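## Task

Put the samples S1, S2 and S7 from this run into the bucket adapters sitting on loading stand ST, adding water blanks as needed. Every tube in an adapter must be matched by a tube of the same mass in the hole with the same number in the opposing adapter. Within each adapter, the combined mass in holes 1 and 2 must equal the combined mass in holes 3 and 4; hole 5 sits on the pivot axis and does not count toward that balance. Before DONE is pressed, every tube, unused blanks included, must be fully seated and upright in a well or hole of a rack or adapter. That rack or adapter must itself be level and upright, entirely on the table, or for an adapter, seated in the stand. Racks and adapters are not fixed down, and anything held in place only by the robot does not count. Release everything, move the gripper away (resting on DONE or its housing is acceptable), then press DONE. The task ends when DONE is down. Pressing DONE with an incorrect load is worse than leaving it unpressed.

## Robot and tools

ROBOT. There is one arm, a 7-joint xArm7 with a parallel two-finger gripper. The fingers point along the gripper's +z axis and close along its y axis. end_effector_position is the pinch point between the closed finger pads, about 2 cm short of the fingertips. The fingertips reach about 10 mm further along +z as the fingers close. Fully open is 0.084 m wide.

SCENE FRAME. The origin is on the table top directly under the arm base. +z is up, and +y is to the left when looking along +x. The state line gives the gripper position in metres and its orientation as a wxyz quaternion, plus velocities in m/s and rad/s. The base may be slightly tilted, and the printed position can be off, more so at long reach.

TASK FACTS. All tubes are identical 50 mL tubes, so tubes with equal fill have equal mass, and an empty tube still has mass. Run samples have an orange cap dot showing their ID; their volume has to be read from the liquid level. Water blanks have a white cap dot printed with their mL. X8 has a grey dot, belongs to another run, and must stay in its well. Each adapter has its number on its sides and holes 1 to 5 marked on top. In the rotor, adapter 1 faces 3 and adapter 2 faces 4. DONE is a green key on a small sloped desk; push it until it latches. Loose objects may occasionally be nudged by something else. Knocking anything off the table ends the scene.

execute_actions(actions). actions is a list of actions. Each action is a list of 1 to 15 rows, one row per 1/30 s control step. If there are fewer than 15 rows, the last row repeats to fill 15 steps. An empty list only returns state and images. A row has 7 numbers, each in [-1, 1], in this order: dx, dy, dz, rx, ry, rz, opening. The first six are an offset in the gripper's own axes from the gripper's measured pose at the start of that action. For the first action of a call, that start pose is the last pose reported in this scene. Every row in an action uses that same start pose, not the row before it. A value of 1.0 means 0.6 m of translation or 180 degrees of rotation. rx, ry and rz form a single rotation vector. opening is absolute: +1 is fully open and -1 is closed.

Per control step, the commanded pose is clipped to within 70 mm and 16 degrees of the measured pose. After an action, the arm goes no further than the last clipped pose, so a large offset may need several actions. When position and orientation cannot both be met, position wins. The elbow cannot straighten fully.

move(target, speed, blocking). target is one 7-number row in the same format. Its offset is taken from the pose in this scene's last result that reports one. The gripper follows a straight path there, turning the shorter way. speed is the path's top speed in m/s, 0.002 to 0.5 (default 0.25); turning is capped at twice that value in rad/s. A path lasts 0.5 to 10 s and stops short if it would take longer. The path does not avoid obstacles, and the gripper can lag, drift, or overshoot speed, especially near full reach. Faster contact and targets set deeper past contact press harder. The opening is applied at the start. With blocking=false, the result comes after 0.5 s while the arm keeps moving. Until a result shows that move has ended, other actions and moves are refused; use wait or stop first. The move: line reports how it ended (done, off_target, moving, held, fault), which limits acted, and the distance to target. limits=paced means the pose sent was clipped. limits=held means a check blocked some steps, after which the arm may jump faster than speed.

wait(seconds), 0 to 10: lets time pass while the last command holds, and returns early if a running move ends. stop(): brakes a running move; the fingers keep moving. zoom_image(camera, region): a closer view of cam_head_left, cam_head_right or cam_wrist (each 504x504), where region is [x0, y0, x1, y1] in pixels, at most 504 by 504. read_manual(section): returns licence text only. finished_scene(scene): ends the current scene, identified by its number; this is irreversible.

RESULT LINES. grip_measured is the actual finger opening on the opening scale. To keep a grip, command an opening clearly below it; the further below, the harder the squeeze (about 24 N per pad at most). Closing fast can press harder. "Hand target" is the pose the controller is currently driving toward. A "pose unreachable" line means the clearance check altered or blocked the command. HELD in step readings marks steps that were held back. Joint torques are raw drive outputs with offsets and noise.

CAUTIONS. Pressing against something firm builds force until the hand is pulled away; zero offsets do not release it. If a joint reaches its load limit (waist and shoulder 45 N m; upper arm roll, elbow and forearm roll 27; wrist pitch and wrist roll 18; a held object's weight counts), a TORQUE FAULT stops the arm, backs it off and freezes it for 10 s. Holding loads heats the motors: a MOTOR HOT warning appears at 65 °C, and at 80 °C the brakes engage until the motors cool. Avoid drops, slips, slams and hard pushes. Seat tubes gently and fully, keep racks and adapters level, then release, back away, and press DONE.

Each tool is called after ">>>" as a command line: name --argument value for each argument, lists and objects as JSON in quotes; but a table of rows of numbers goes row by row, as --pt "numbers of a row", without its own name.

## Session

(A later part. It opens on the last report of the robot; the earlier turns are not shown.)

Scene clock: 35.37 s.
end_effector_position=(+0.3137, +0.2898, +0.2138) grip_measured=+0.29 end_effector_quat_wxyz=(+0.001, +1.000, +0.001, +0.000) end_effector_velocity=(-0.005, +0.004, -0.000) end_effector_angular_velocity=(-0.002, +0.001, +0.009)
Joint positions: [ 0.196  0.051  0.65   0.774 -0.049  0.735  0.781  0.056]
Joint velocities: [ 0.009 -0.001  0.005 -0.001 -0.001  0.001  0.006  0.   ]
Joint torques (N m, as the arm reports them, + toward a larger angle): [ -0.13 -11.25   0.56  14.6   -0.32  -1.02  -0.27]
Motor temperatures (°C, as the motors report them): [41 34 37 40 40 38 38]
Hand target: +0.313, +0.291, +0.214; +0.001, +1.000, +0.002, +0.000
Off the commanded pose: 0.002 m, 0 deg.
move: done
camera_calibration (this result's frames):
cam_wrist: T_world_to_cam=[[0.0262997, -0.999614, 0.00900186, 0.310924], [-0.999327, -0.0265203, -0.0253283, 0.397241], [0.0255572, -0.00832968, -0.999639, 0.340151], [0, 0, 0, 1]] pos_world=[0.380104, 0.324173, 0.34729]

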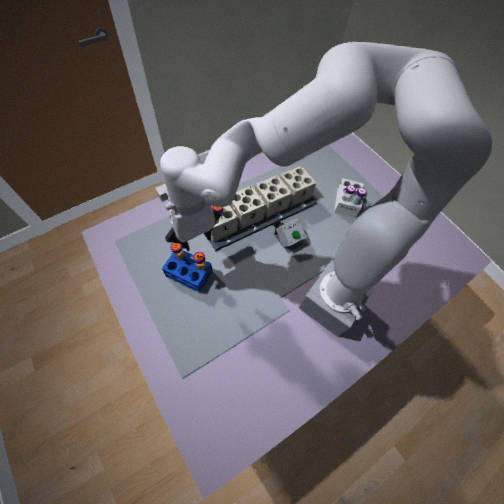

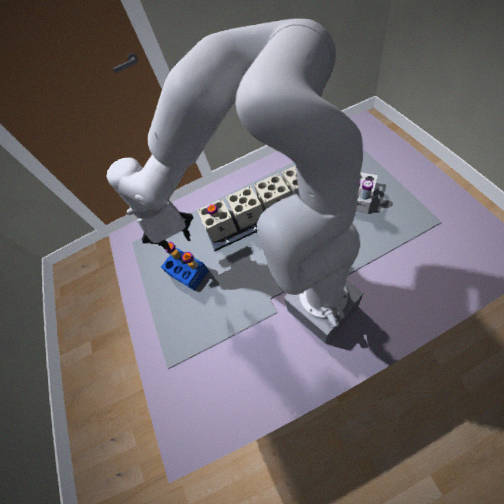

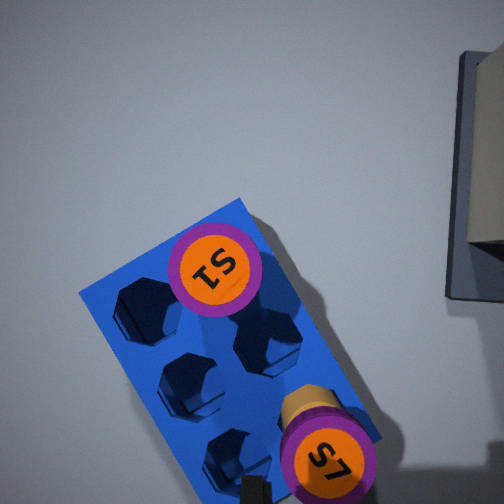

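>>> move --target '[-0.006,-0.005,0.163,0,0,0,0.3]' --speed 0.1

>>> move --target '[0,0,0,0,0,0,-0.6]'

>>> move --target '[0,0,-0.25,0,0,0,-0.6]' --speed 0.12

>>> move --target '[0.213,0.412,0,0,0,0,-0.6]'

>>> move --target '[0,0,0.085,0,0,0,-0.6]' --speed 0.08

Scene clock: 41.07 s.
end_effector_position=(+0.3110, +0.2927, +0.1163) grip_measured=+0.29 end_effector_quat_wxyz=(+0.001, +1.000, +0.001, +0.001) end_effector_velocity=(-0.002, -0.002, -0.002) end_effector_angular_velocity=(-0.005, +0.006, +0.000)
Joint positions: [ 0.281  0.341  0.536  0.747 -0.385  0.481  1.035  0.056]
Joint velocities: [ 0.002  0.003 -0.003 -0.004 -0.001  0.001  0.001  0.   ]
Joint torques (N m, as the arm reports them, + toward a larger angle): [ -0.09 -14.42   3.88  11.77  -0.37  -1.04  -0.23]
Motor temperatures (°C, as the motors report them): [41 34 37 40 40 38 38]
Hand target: +0.311, +0.293, +0.116; +0.001, +1.000, +0.001, +0.001
Off the commanded pose: 0.001 m, 0 deg.
move: done
camera_calibration (this result's frames):
cam_wrist: T_world_to_cam=[[0.0258931, -0.999621, 0.00933556, 0.314914], [-0.999299, -0.026135, -0.0267926, 0.392167], [0.0270264, -0.00863527, -0.999597, 0.242468], [0, 0, 0, 1]] pos_world=[0.377185, 0.327138, 0.249938]

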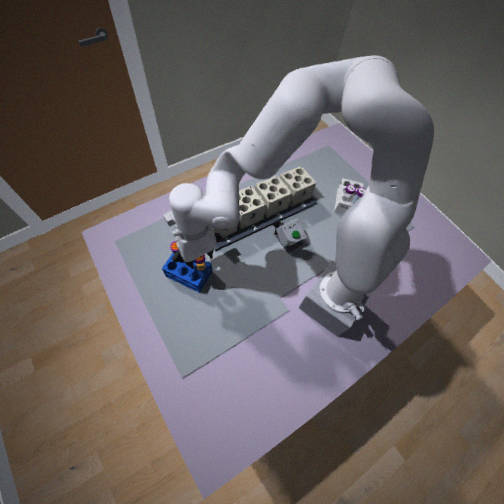

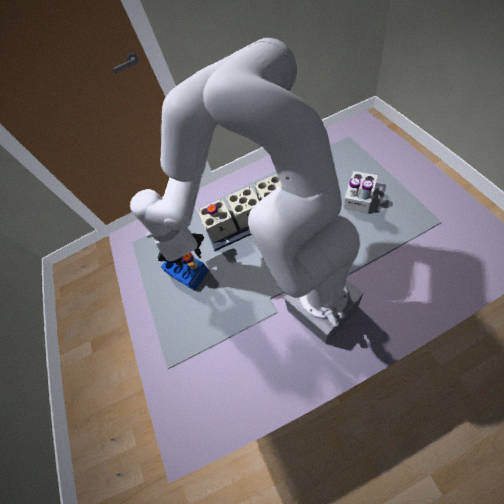

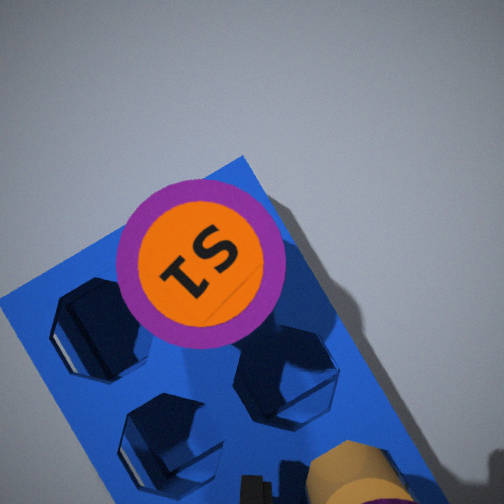

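Scene clock: 41.57 s.
end_effector_position=(+0.3110, +0.2928, +0.1164) grip_measured=-0.26 end_effector_quat_wxyz=(+0.001, +1.000, +0.001, +0.001) end_effector_velocity=(+0.000, -0.000, -0.000) end_effector_angular_velocity=(-0.001, +0.000, -0.001)
Joint positions: [ 0.281  0.341  0.536  0.747 -0.385  0.481  1.035  0.033]
Joint velocities: [-0.    -0.    -0.    -0.    -0.     0.001  0.001  0.   ]
Joint torques (N m, as the arm reports them, + toward a larger angle): [ -0.23 -14.22   3.65  11.7   -0.26  -0.88  -0.27]
Motor temperatures (°C, as the motors report them): [41 34 37 40 40 38 38]
Hand target: +0.311, +0.293, +0.116; +0.001, +1.000, +0.001, +0.001
Off the commanded pose: 0.000 m, 0 deg.
move: done
camera_calibration (this result's frames):
cam_wrist: T_world_to_cam=[[0.0259121, -0.999622, 0.00918501, 0.314994], [-0.999293, -0.0261516, -0.0269986, 0.392266], [0.0272286, -0.00847893, -0.999593, 0.242433], [0, 0, 0, 1]] pos_world=[0.377225, 0.327188, 0.250031]

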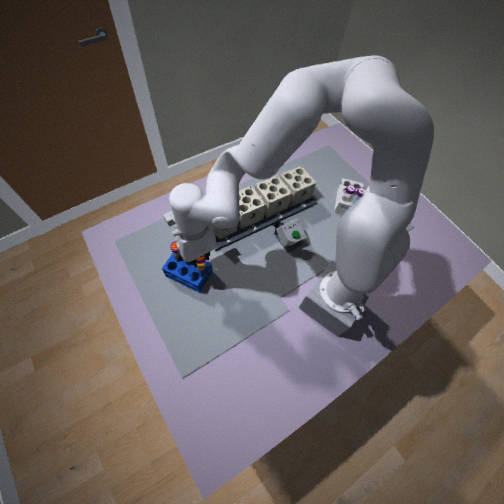

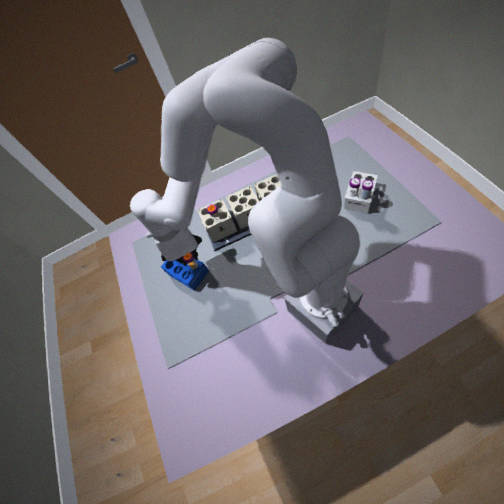

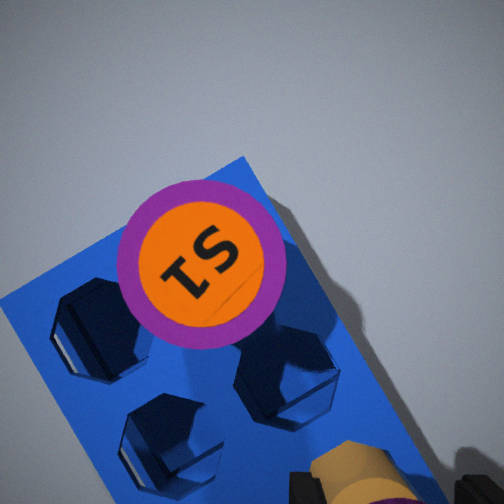

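Scene clock: 43.23 s.
end_effector_position=(+0.3098, +0.2928, +0.2659) grip_measured=-0.26 end_effector_quat_wxyz=(+0.001, +1.000, +0.001, +0.000) end_effector_velocity=(+0.001, +0.002, +0.003) end_effector_angular_velocity=(+0.005, -0.006, +0.002)
Joint positions: [ 0.191 -0.073  0.659  0.833  0.056  0.892  0.712  0.033]
Joint velocities: [ 0.001 -0.003  0.001  0.005  0.002  0.001 -0.002  0.   ]
Joint torques (N m, as the arm reports them, + toward a larger angle): [-0.44 -9.9  -1.53 15.8  -0.33 -1.09 -0.33]
Motor temperatures (°C, as the motors report them): [41 34 37 40 40 38 38]
Hand target: +0.310, +0.293, +0.266; +0.000, +1.000, +0.001, +0.001
Off the commanded pose: 0.001 m, 0 deg.
move: done
camera_calibration (this result's frames):
cam_wrist: T_world_to_cam=[[0.0264843, -0.999612, 0.00866636, 0.313648], [-0.999329, -0.0266942, -0.025071, 0.394698], [0.0252926, -0.00799655, -0.999648, 0.392361], [0, 0, 0, 1]] pos_world=[0.376203, 0.327199, 0.3994]

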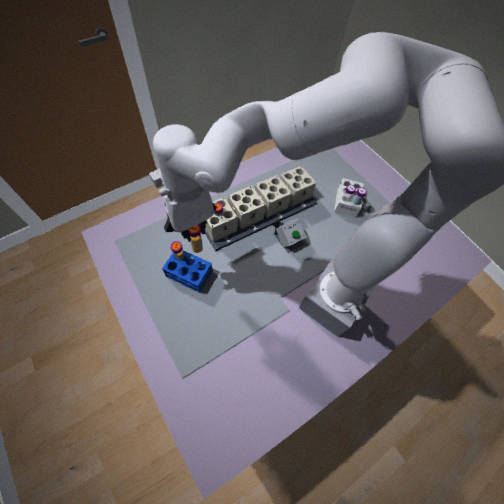

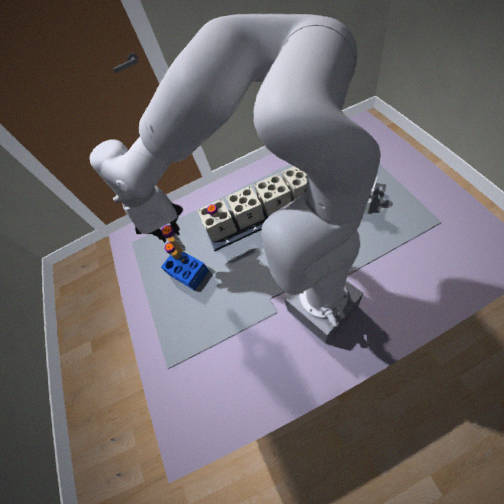

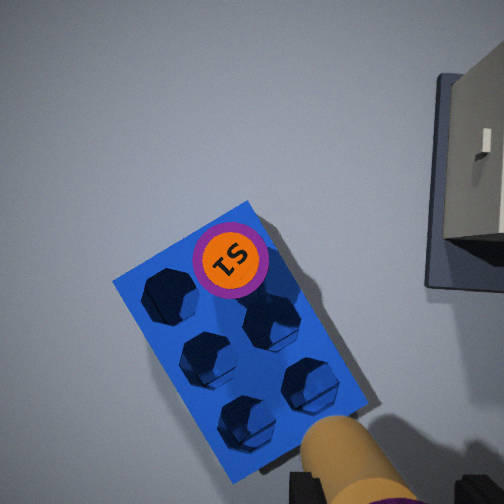

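Scene clock: 44.83 s.
end_effector_position=(+0.4378, +0.0471, +0.2665) grip_measured=-0.26 end_effector_quat_wxyz=(-0.001, +1.000, +0.002, +0.000) end_effector_velocity=(+0.001, -0.007, -0.000) end_effector_angular_velocity=(+0.001, +0.000, -0.013)
Joint positions: [-0.101 -0.016  0.305  0.882  0.007  0.897  0.097  0.033]
Joint velocities: [-0.007  0.002 -0.008  0.001 -0.    -0.    -0.002  0.   ]
Joint torques (N m, as the arm reports them, + toward a larger angle): [ -0.13 -13.22  -0.5   15.87  -0.23  -1.    -0.22]
Motor temperatures (°C, as the motors report them): [41 34 37 41 40 38 38]
Hand target: +0.438, +0.046, +0.266; -0.001, +1.000, +0.001, +0.000
Off the commanded pose: 0.001 m, 0 deg.
move: done
camera_calibration (this result's frames):
cam_wrist: T_world_to_cam=[[0.0279914, -0.999588, 0.0063187, 0.0645697], [-0.999284, -0.0281428, -0.0252978, 0.516191], [0.0254652, -0.00560605, -0.99966, 0.387636], [0, 0, 0, 1]] pos_world=[0.504143, 0.0812432, 0.400155]

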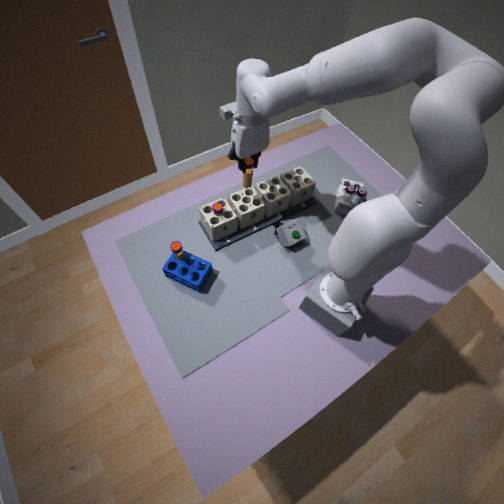

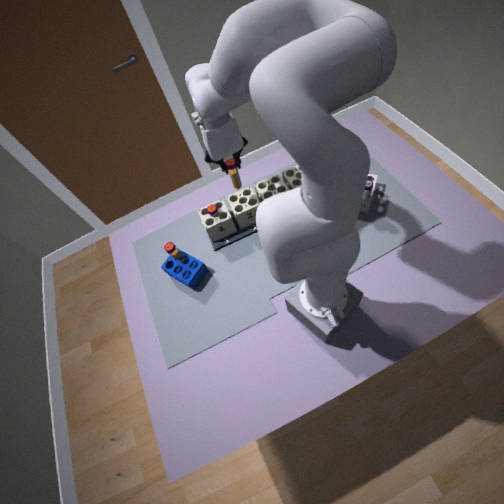

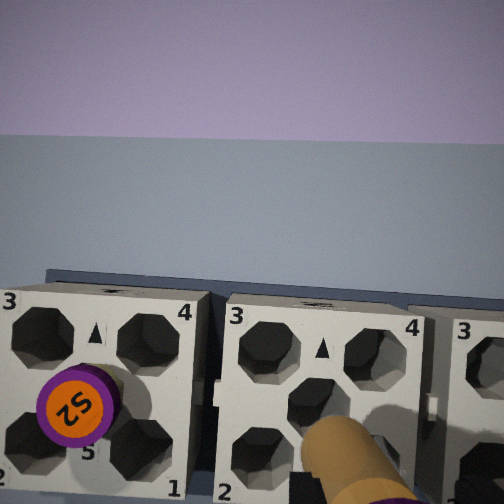

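Scene clock: 45.80 s.
end_effector_position=(+0.4383, +0.0470, +0.2160) grip_measured=-0.26 end_effector_quat_wxyz=(-0.000, +1.000, +0.002, +0.001) end_effector_velocity=(+0.002, +0.000, +0.002) end_effector_angular_velocity=(-0.001, -0.005, +0.002)
Joint positions: [-0.098  0.079  0.305  0.825 -0.034  0.747  0.128  0.033]
Joint velocities: [ 0.001 -0.002  0.     0.002 -0.002 -0.001  0.    -0.   ]
Joint torques (N m, as the arm reports them, + toward a larger angle): [ -0.43 -13.91   0.14  14.64  -0.32  -0.95  -0.22]
Motor temperatures (°C, as the motors report them): [41 34 37 41 40 38 38]
Hand target: +0.438, +0.047, +0.216; -0.000, +1.000, +0.002, +0.000
Off the commanded pose: 0.001 m, 0 deg.
move: done
camera_calibration (this result's frames):
cam_wrist: T_world_to_cam=[[0.0277757, -0.999593, 0.00651302, 0.0648751], [-0.999262, -0.0279384, -0.0263744, 0.515686], [0.0265456, -0.00577565, -0.999631, 0.336626], [0, 0, 0, 1]] pos_world=[0.504567, 0.0812003, 0.34968]

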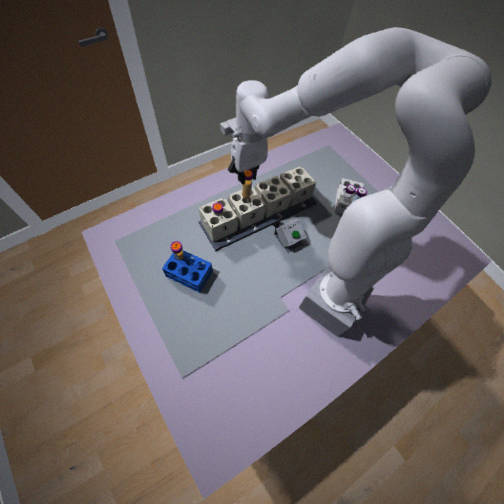

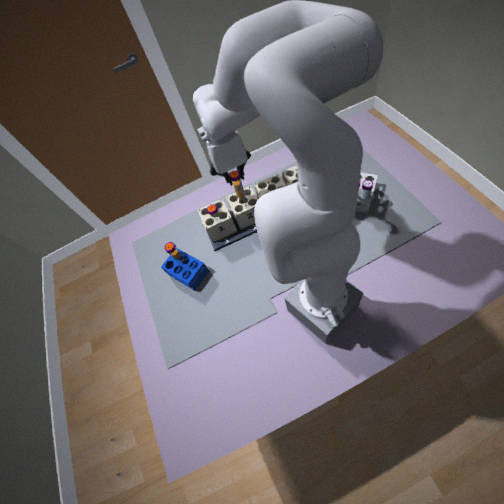

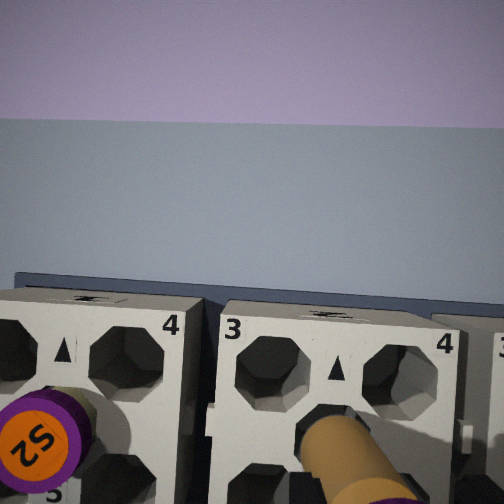

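Matches the earlier good view.

>>> move --target '[0,0,0.05,0,0,0,-0.6]' --speed 0.02

>>> move --target '[0,0,0.085,0,0,0,-0.6]' --speed 0.04

>>> move --target '[0,0,0,0,0,0,0.3]'

>>> move --target '[0,0,-0.133,0,0,0,0.3]'

>>> move --target '[-0.097,-0.484,0,0,0,0,0.3]'

Scene clock: 50.57 s.
end_effector_position=(+0.4385, +0.0470, +0.1860) grip_measured=-0.26 end_effector_quat_wxyz=(-0.000, +1.000, +0.002, +0.001) end_effector_velocity=(+0.001, -0.000, +0.001) end_effector_angular_velocity=(-0.000, -0.003, -0.001)
Joint positions: [-0.093  0.147  0.298  0.802 -0.069  0.661  0.154  0.033]
Joint velocities: [-0.001 -0.     0.     0.001 -0.001 -0.001  0.001 -0.   ]
Joint torques (N m, as the arm reports them, + toward a larger angle): [ -0.04 -14.76   0.84  14.51  -0.3   -1.28  -0.28]
Motor temperatures (°C, as the motors report them): [41 34 37 41 40 38 38]
Hand target: +0.439, +0.047, +0.186; -0.000, +1.000, +0.002, +0.001
Off the commanded pose: 0.000 m, 0 deg.
move: done
camera_calibration (this result's frames):
cam_wrist: T_world_to_cam=[[0.0276285, -0.999596, 0.00666526, 0.0650308], [-0.999269, -0.0277945, -0.0262387, 0.514974], [0.0264134, -0.00593545, -0.999633, 0.306695], [0, 0, 0, 1]] pos_world=[0.5047, 0.0811383, 0.319661]

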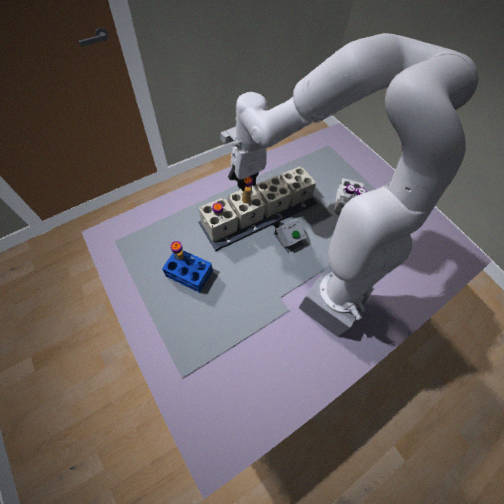

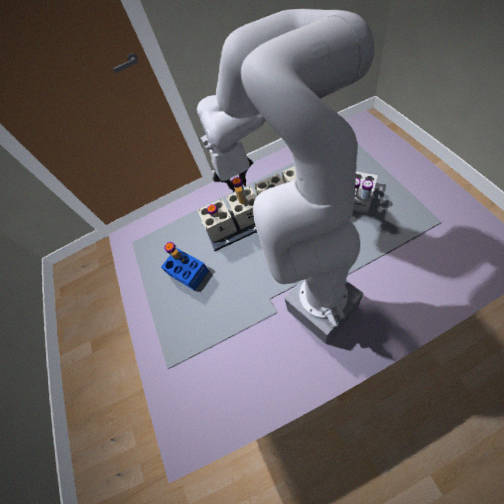

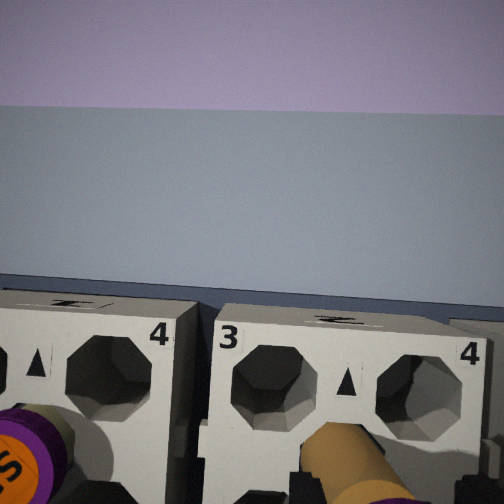

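Scene clock: 52.13 s.
end_effector_position=(+0.4388, +0.0469, +0.1351) grip_measured=-0.26 end_effector_quat_wxyz=(-0.000, +1.000, +0.002, +0.001) end_effector_velocity=(+0.000, -0.000, +0.000) end_effector_angular_velocity=(-0.000, -0.001, -0.001)
Joint positions: [-0.075  0.279  0.269  0.787 -0.147  0.521  0.21   0.033]
Joint velocities: [-0.    -0.    -0.001  0.    -0.001 -0.     0.001 -0.   ]
Joint torques (N m, as the arm reports them, + toward a larger angle): [ -0.21 -16.21   1.11  13.28  -0.28  -1.33  -0.29]
Motor temperatures (°C, as the motors report them): [41 34 37 41 40 38 38]
Hand target: +0.439, +0.047, +0.135; -0.000, +1.000, +0.002, +0.001
Off the commanded pose: 0.000 m, 0 deg.
move: done
camera_calibration (this result's frames):
cam_wrist: T_world_to_cam=[[0.0274212, -0.9996, 0.00695192, 0.0653156], [-0.999266, -0.0275968, -0.0265638, 0.514052], [0.026745, -0.00621841, -0.999623, 0.255715], [0, 0, 0, 1]] pos_world=[0.505044, 0.0810658, 0.26882]

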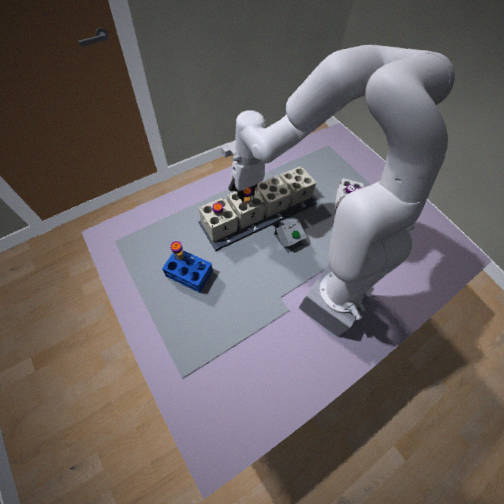

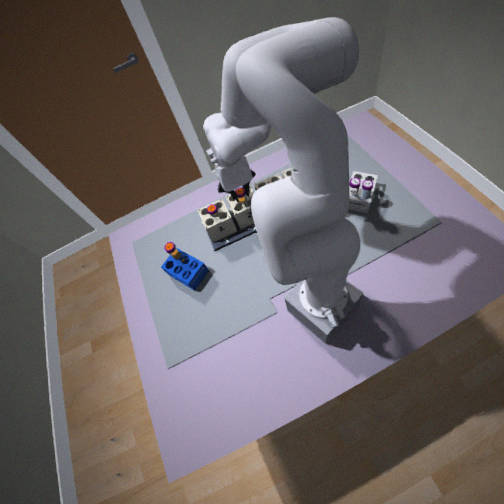

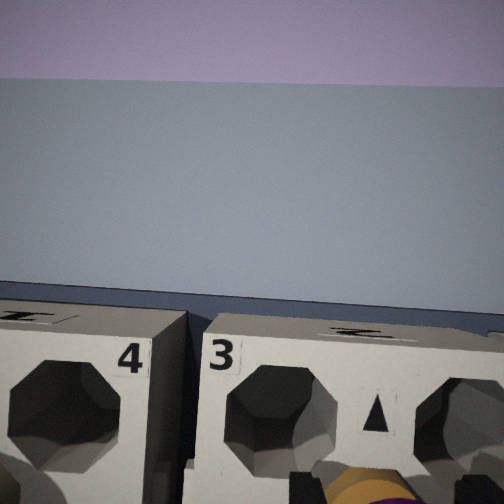

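Scene clock: 52.63 s.
end_effector_position=(+0.4389, +0.0469, +0.1352) grip_measured=+0.29 end_effector_quat_wxyz=(-0.000, +1.000, +0.002, +0.001) end_effector_velocity=(-0.000, -0.000, -0.000) end_effector_angular_velocity=(-0.000, +0.001, +0.000)
Joint positions: [-0.075  0.279  0.269  0.787 -0.147  0.521  0.21   0.056]
Joint velocities: [-0.    -0.     0.    -0.001 -0.     0.001 -0.     0.   ]
Joint torques (N m, as the arm reports them, + toward a larger angle): [ -0.29 -15.77   1.32  12.79  -0.37  -1.03  -0.3 ]
Motor temperatures (°C, as the motors report them): [41 34 37 41 40 38 38]
Hand target: +0.439, +0.047, +0.135; -0.000, +1.000, +0.002, +0.001
Off the commanded pose: 0.000 m, 0 deg.
move: done
camera_calibration (this result's frames):
cam_wrist: T_world_to_cam=[[0.027407, -0.9996, 0.00695245, 0.0653169], [-0.999263, -0.0275835, -0.0266984, 0.514117], [0.0268795, -0.0062156, -0.999619, 0.255694], [0, 0, 0, 1]] pos_world=[0.505075, 0.0810613, 0.268869]

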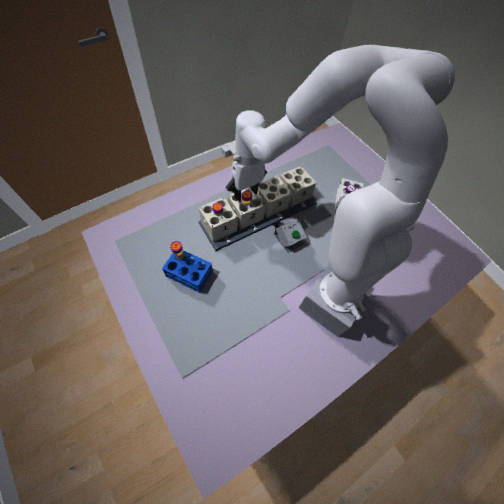

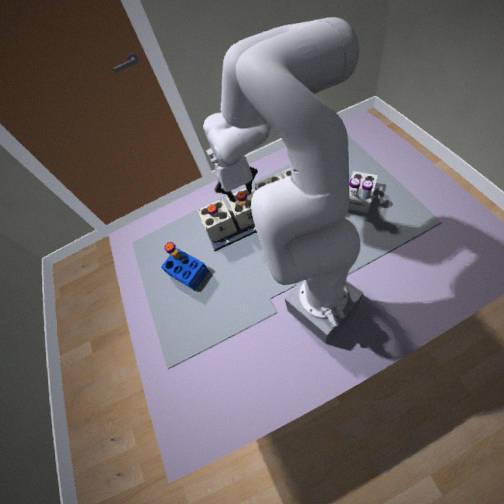

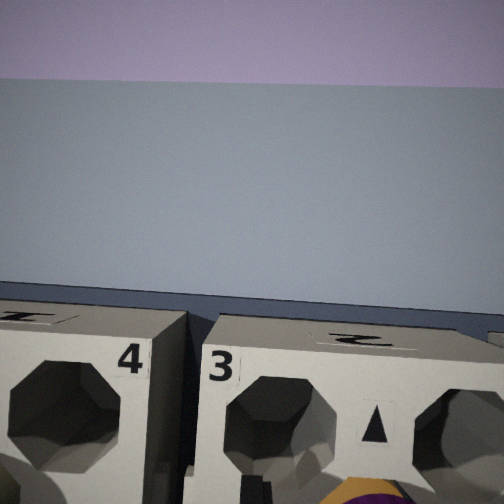

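Scene clock: 53.50 s.
end_effector_position=(+0.4380, +0.0470, +0.2143) grip_measured=+0.29 end_effector_quat_wxyz=(-0.000, +1.000, +0.002, +0.000) end_effector_velocity=(+0.005, +0.001, +0.006) end_effector_angular_velocity=(-0.000, -0.013, +0.002)
Joint positions: [-0.096  0.082  0.303  0.823 -0.035  0.744  0.129  0.056]
Joint velocities: [ 0.001 -0.005  0.001  0.009  0.     0.001 -0.001  0.   ]
Joint torques (N m, as the arm reports them, + toward a larger angle): [ -0.16 -13.81   0.22  14.71  -0.31  -1.07  -0.35]
Motor temperatures (°C, as the motors report them): [41 34 37 41 40 38 38]
Hand target: +0.438, +0.047, +0.215; -0.000, +1.000, +0.002, +0.001
Off the commanded pose: 0.001 m, 0 deg.
move: done
camera_calibration (this result's frames):
cam_wrist: T_world_to_cam=[[0.027752, -0.999594, 0.00646016, 0.064868], [-0.999296, -0.0279058, -0.025075, 0.514999], [0.0252451, -0.00575973, -0.999665, 0.335522], [0, 0, 0, 1]] pos_world=[0.504365, 0.0811456, 0.347904]

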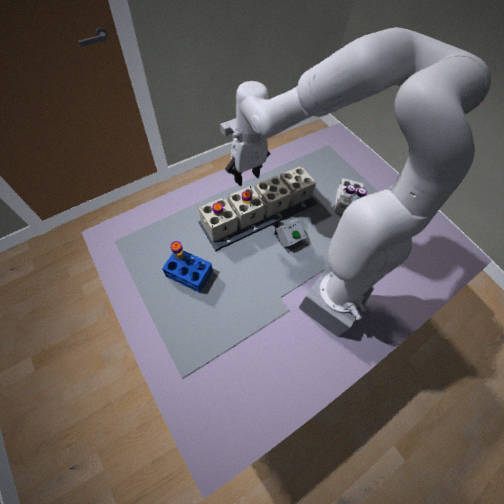

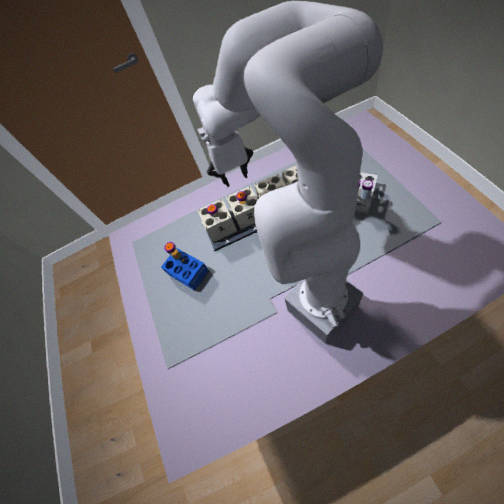

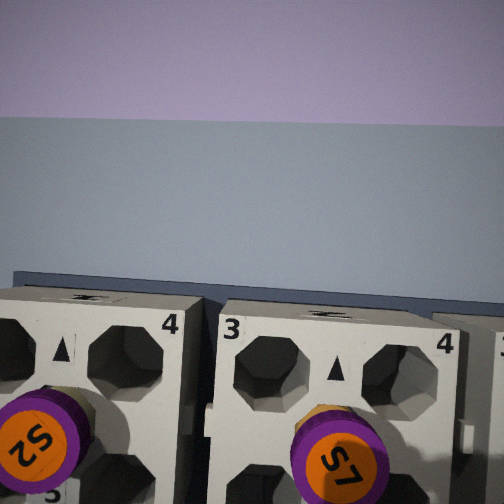

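Scene clock: 55.17 s.
end_effector_position=(+0.3795, +0.3358, +0.2140) grip_measured=+0.29 end_effector_quat_wxyz=(+0.001, +1.000, +0.001, +0.000) end_effector_velocity=(-0.006, +0.008, +0.002) end_effector_angular_velocity=(+0.005, -0.001, +0.018)
Joint positions: [ 0.315  0.315  0.536  1.087 -0.219  0.828  0.878  0.056]
Joint velocities: [0.01  0.    0.01  0.003 0.    0.    0.001 0.   ]
Joint torques (N m, as the arm reports them, + toward a larger angle): [ -0.25 -16.58   3.59  14.95  -0.38  -1.    -0.32]
Motor temperatures (°C, as the motors report them): [41 34 37 41 40 38 38]
Hand target: +0.379, +0.337, +0.214; +0.001, +1.000, +0.002, +0.000
Off the commanded pose: 0.002 m, 0 deg.
move: done
camera_calibration (this result's frames):
cam_wrist: T_world_to_cam=[[0.0260573, -0.999616, 0.00937578, 0.355193], [-0.999337, -0.0262863, -0.0252017, 0.464144], [0.0254385, -0.00871287, -0.999638, 0.339254], [0, 0, 0, 1]] pos_world=[0.44595, 0.370213, 0.347498]

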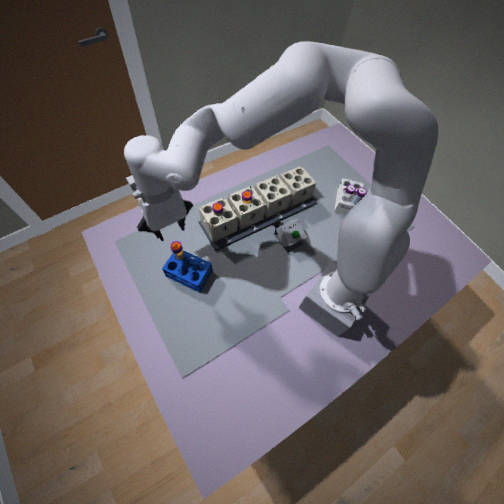

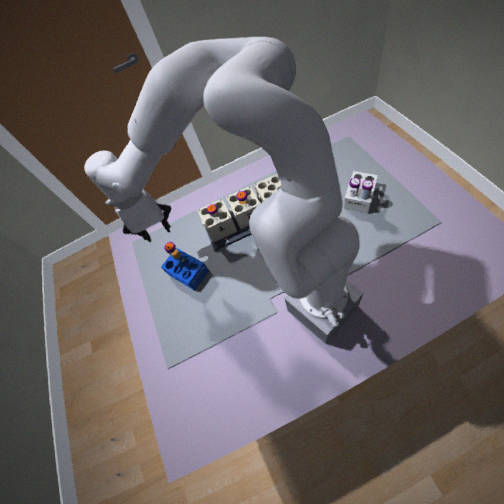

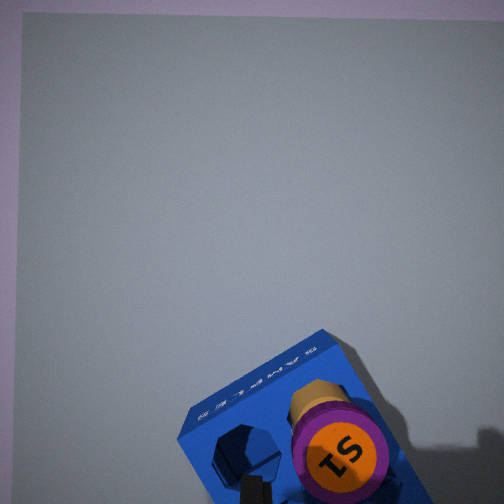

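>>> move --target '[-0.002,0.001,0.163,0,0,0,0.3]' --speed 0.1

>>> move --target '[0,0,0,0,0,0,-0.6]'

>>> move --target '[0,0,-0.25,0,0,0,-0.6]' --speed 0.12

>>> move --target '[0.086,0.85,0,0,0,0,-0.6]'

>>> move --target '[0,0,0.085,0,0,0,-0.6]' --speed 0.08

Scene clock: 59.43 s.
end_effector_position=(+0.3791, +0.3352, +0.1166) grip_measured=+0.29 end_effector_quat_wxyz=(+0.001, +1.000, +0.001, +0.001) end_effector_velocity=(-0.003, -0.003, -0.004) end_effector_angular_velocity=(-0.007, +0.007, -0.001)
Joint positions: [ 0.383  0.522  0.442  1.055 -0.386  0.611  0.993  0.056]
Joint velocities: [ 0.001  0.003 -0.003 -0.005 -0.001  0.001  0.001 -0.   ]
Joint torques (N m, as the arm reports them, + toward a larger angle): [ -0.39 -18.89   5.42  12.95  -0.36  -1.02  -0.3 ]
Motor temperatures (°C, as the motors report them): [41 34 37 41 40 38 38]
Hand target: +0.379, +0.335, +0.116; +0.001, +1.000, +0.001, +0.000
Off the commanded pose: 0.001 m, 0 deg.
move: done
camera_calibration (this result's frames):
cam_wrist: T_world_to_cam=[[0.0256913, -0.999627, 0.00922532, 0.355734], [-0.999314, -0.0259271, -0.0264259, 0.461273], [0.0266552, -0.00854008, -0.999608, 0.241412], [0, 0, 0, 1]] pos_world=[0.445382, 0.369622, 0.250225]

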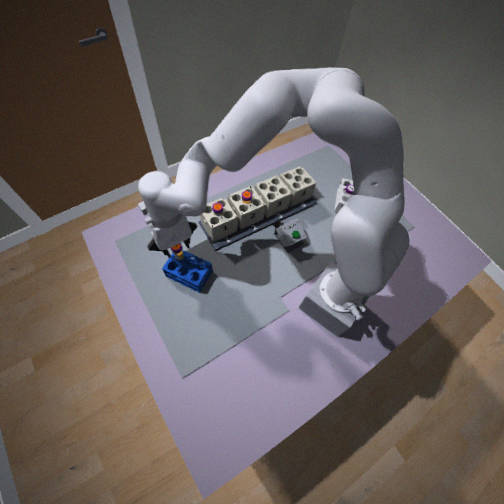

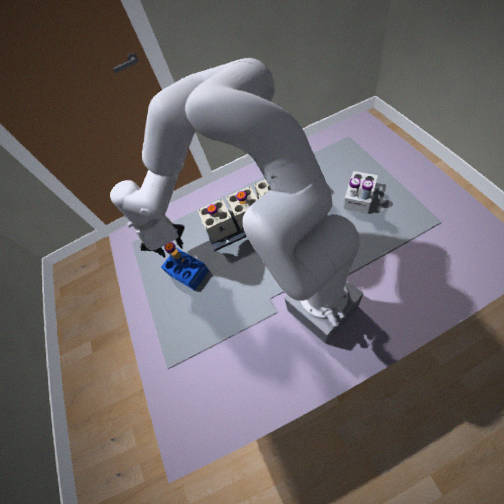

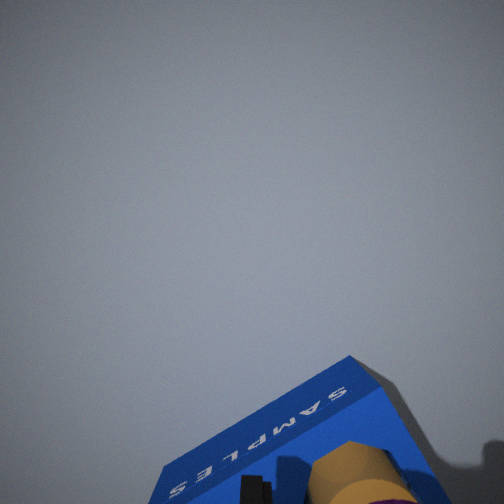

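Scene clock: 59.93 s.
end_effector_position=(+0.3792, +0.3352, +0.1167) grip_measured=-0.26 end_effector_quat_wxyz=(+0.001, +1.000, +0.001, +0.001) end_effector_velocity=(+0.001, +0.000, +0.001) end_effector_angular_velocity=(+0.001, -0.001, -0.000)
Joint positions: [ 0.383  0.522  0.442  1.055 -0.386  0.611  0.993  0.033]
Joint velocities: [-0.    -0.     0.     0.002  0.001 -0.    -0.001 -0.   ]
Joint torques (N m, as the arm reports them, + toward a larger angle): [ -0.19 -18.52   5.47  12.85  -0.32  -0.99  -0.39]
Motor temperatures (°C, as the motors report them): [41 34 37 41 40 38 38]
Hand target: +0.379, +0.335, +0.117; +0.001, +1.000, +0.001, +0.001
Off the commanded pose: 0.000 m, 0 deg.
move: done
camera_calibration (this result's frames):
cam_wrist: T_world_to_cam=[[0.0256608, -0.999629, 0.00917862, 0.35576], [-0.999312, -0.0258963, -0.0265413, 0.461326], [0.0267692, -0.00849124, -0.999606, 0.241403], [0, 0, 0, 1]] pos_world=[0.445418, 0.369625, 0.250286]

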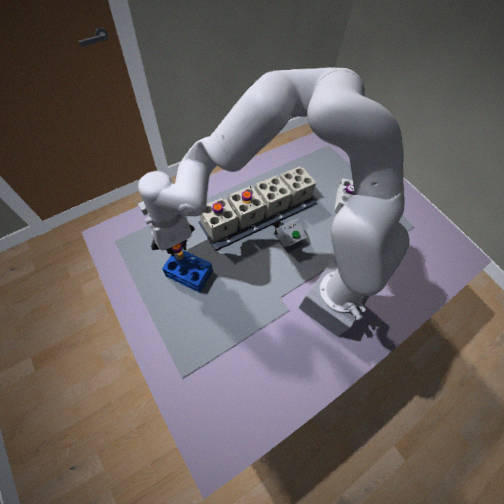

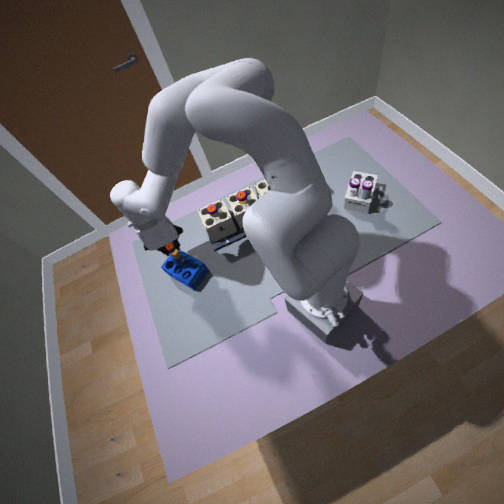

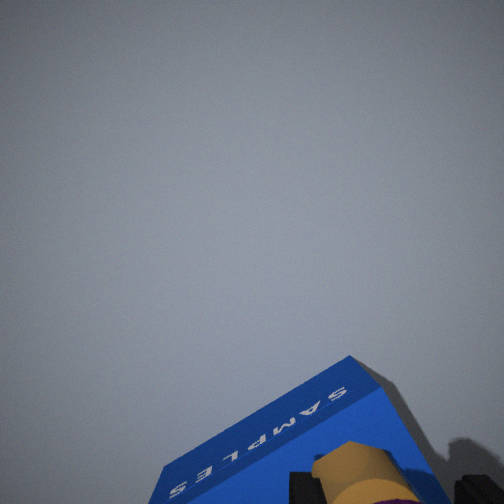

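Scene clock: 61.60 s.
end_effector_position=(+0.3780, +0.3352, +0.2661) grip_measured=-0.26 end_effector_quat_wxyz=(+0.001, +1.000, +0.001, +0.000) end_effector_velocity=(+0.002, +0.004, +0.005) end_effector_angular_velocity=(+0.008, -0.011, +0.003)
Joint positions: [ 0.293  0.221  0.563  1.136 -0.146  0.955  0.829  0.033]
Joint velocities: [ 0.003 -0.005  0.002  0.008  0.001 -0.001  0.     0.   ]
Joint torques (N m, as the arm reports them, + toward a larger angle): [ -0.13 -16.05   2.75  15.95  -0.28  -1.02  -0.32]
Motor temperatures (°C, as the motors report them): [41 35 37 41 40 38 38]
Hand target: +0.378, +0.335, +0.267; +0.001, +1.000, +0.001, +0.001
Off the commanded pose: 0.001 m, 0 deg.
move: done
camera_calibration (this result's frames):
cam_wrist: T_world_to_cam=[[0.0262025, -0.999614, 0.00920685, 0.354145], [-0.99934, -0.0264249, -0.0249281, 0.463913], [0.0251618, -0.00854759, -0.999647, 0.391439], [0, 0, 0, 1]] pos_world=[0.444478, 0.369613, 0.399605]

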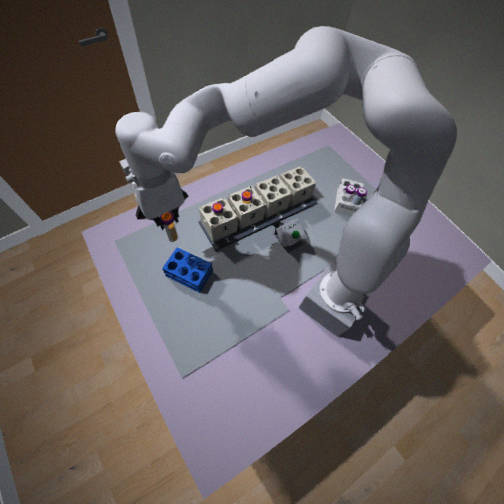

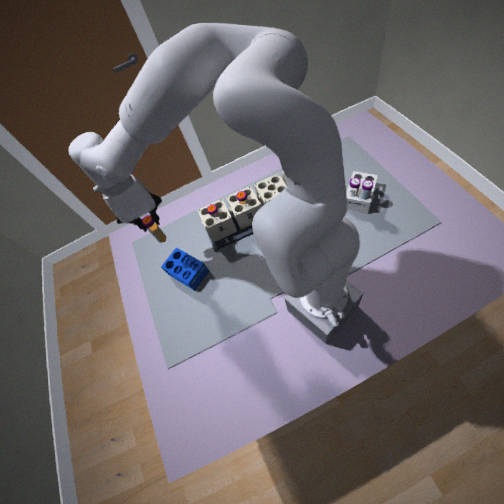

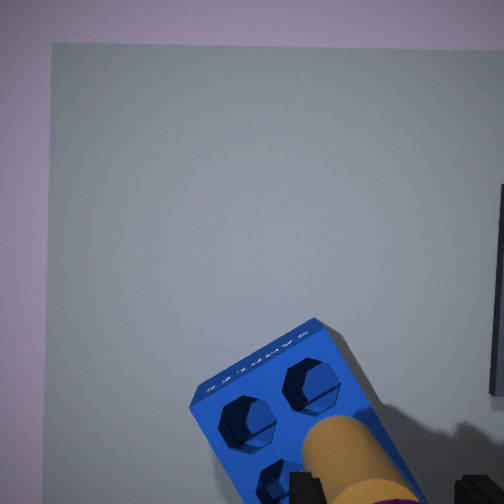

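Scene clock: 64.13 s.
end_effector_position=(+0.4306, -0.1730, +0.2667) grip_measured=-0.26 end_effector_quat_wxyz=(-0.001, +1.000, +0.002, +0.001) end_effector_velocity=(-0.002, -0.008, +0.000) end_effector_angular_velocity=(-0.001, -0.002, -0.017)
Joint positions: [-0.288  0.059  0.004  0.971  0.003  0.911 -0.389  0.033]
Joint velocities: [-0.008  0.001 -0.009  0.002  0.001 -0.001 -0.001 -0.   ]
Joint torques (N m, as the arm reports them, + toward a larger angle): [ -0.15 -15.1   -0.36  15.89  -0.39  -1.    -0.3 ]
Motor temperatures (°C, as the motors report them): [41 34 37 41 40 38 38]
Hand target: +0.430, -0.174, +0.267; -0.001, +1.000, +0.001, +0.001
Off the commanded pose: 0.002 m, 0 deg.
move: done
camera_calibration (this result's frames):
cam_wrist: T_world_to_cam=[[0.0276894, -0.999604, 0.00501241, -0.154754], [-0.999271, -0.0278114, -0.0261717, 0.503109], [0.0263007, -0.00428408, -0.999645, 0.386584], [0, 0, 0, 1]] pos_world=[0.49686, -0.139044, 0.400389]

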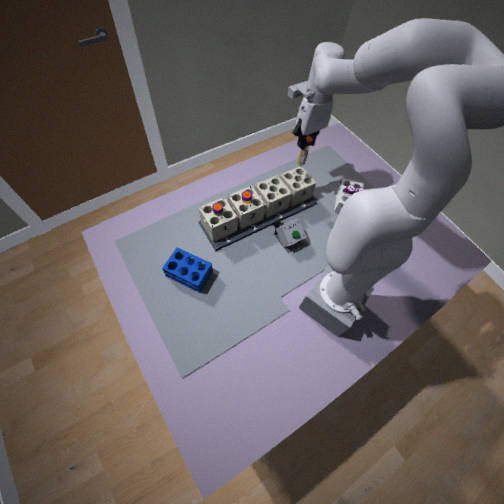

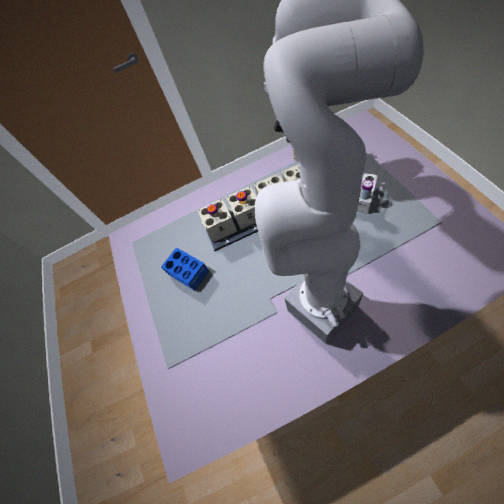

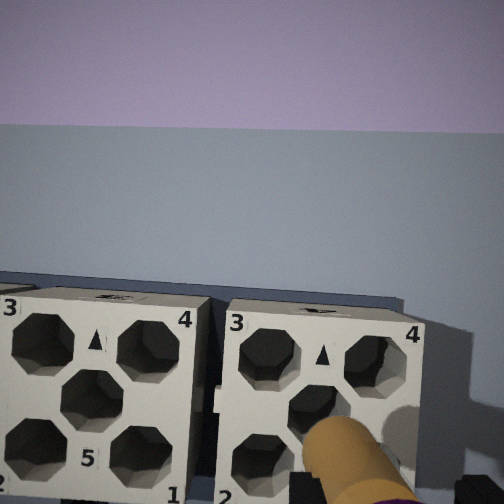

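Scene clock: 65.10 s.
end_effector_position=(+0.4311, -0.1732, +0.2162) grip_measured=-0.26 end_effector_quat_wxyz=(-0.001, +1.000, +0.002, +0.001) end_effector_velocity=(+0.002, -0.002, +0.003) end_effector_angular_velocity=(-0.004, -0.009, -0.002)
Joint positions: [-0.288  0.145  0.004  0.914  0.003  0.768 -0.389  0.033]
Joint velocities: [-0.001 -0.002 -0.     0.004 -0.001 -0.003  0.001  0.   ]
Joint torques (N m, as the arm reports them, + toward a larger angle): [ -0.26 -15.95  -0.47  14.82  -0.25  -1.03  -0.31]
Motor temperatures (°C, as the motors report them): [41 35 37 41 40 38 38]
Hand target: +0.431, -0.173, +0.216; -0.001, +1.000, +0.002, +0.001
Off the commanded pose: 0.001 m, 0 deg.
move: done
camera_calibration (this result's frames):
cam_wrist: T_world_to_cam=[[0.0274418, -0.999608, 0.00555412, -0.154737], [-0.99925, -0.0275829, -0.0271734, 0.502543], [0.0273159, -0.00480427, -0.999615, 0.335536], [0, 0, 0, 1]] pos_world=[0.497247, -0.139203, 0.349922]

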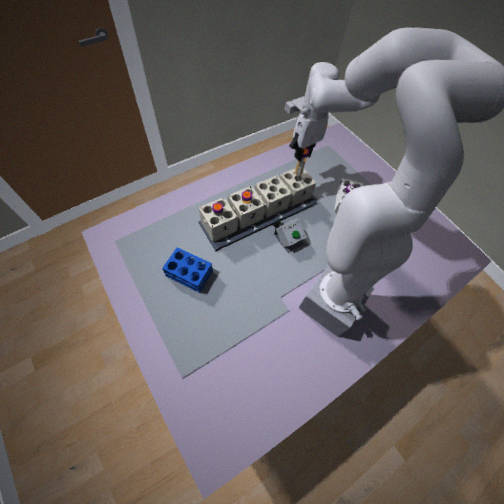

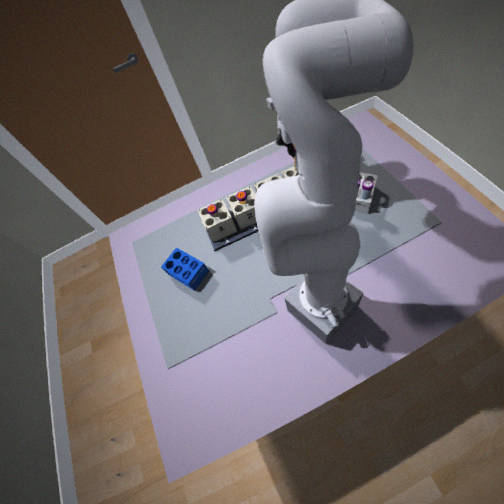

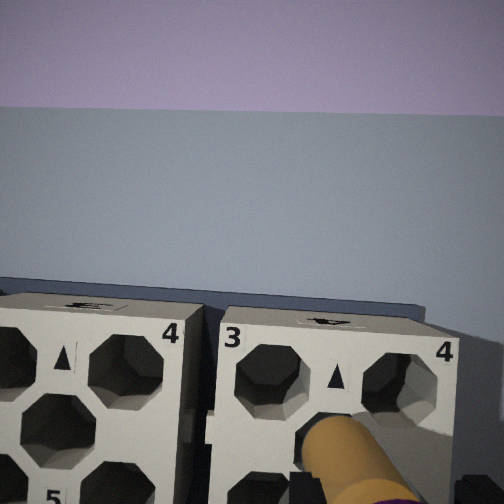

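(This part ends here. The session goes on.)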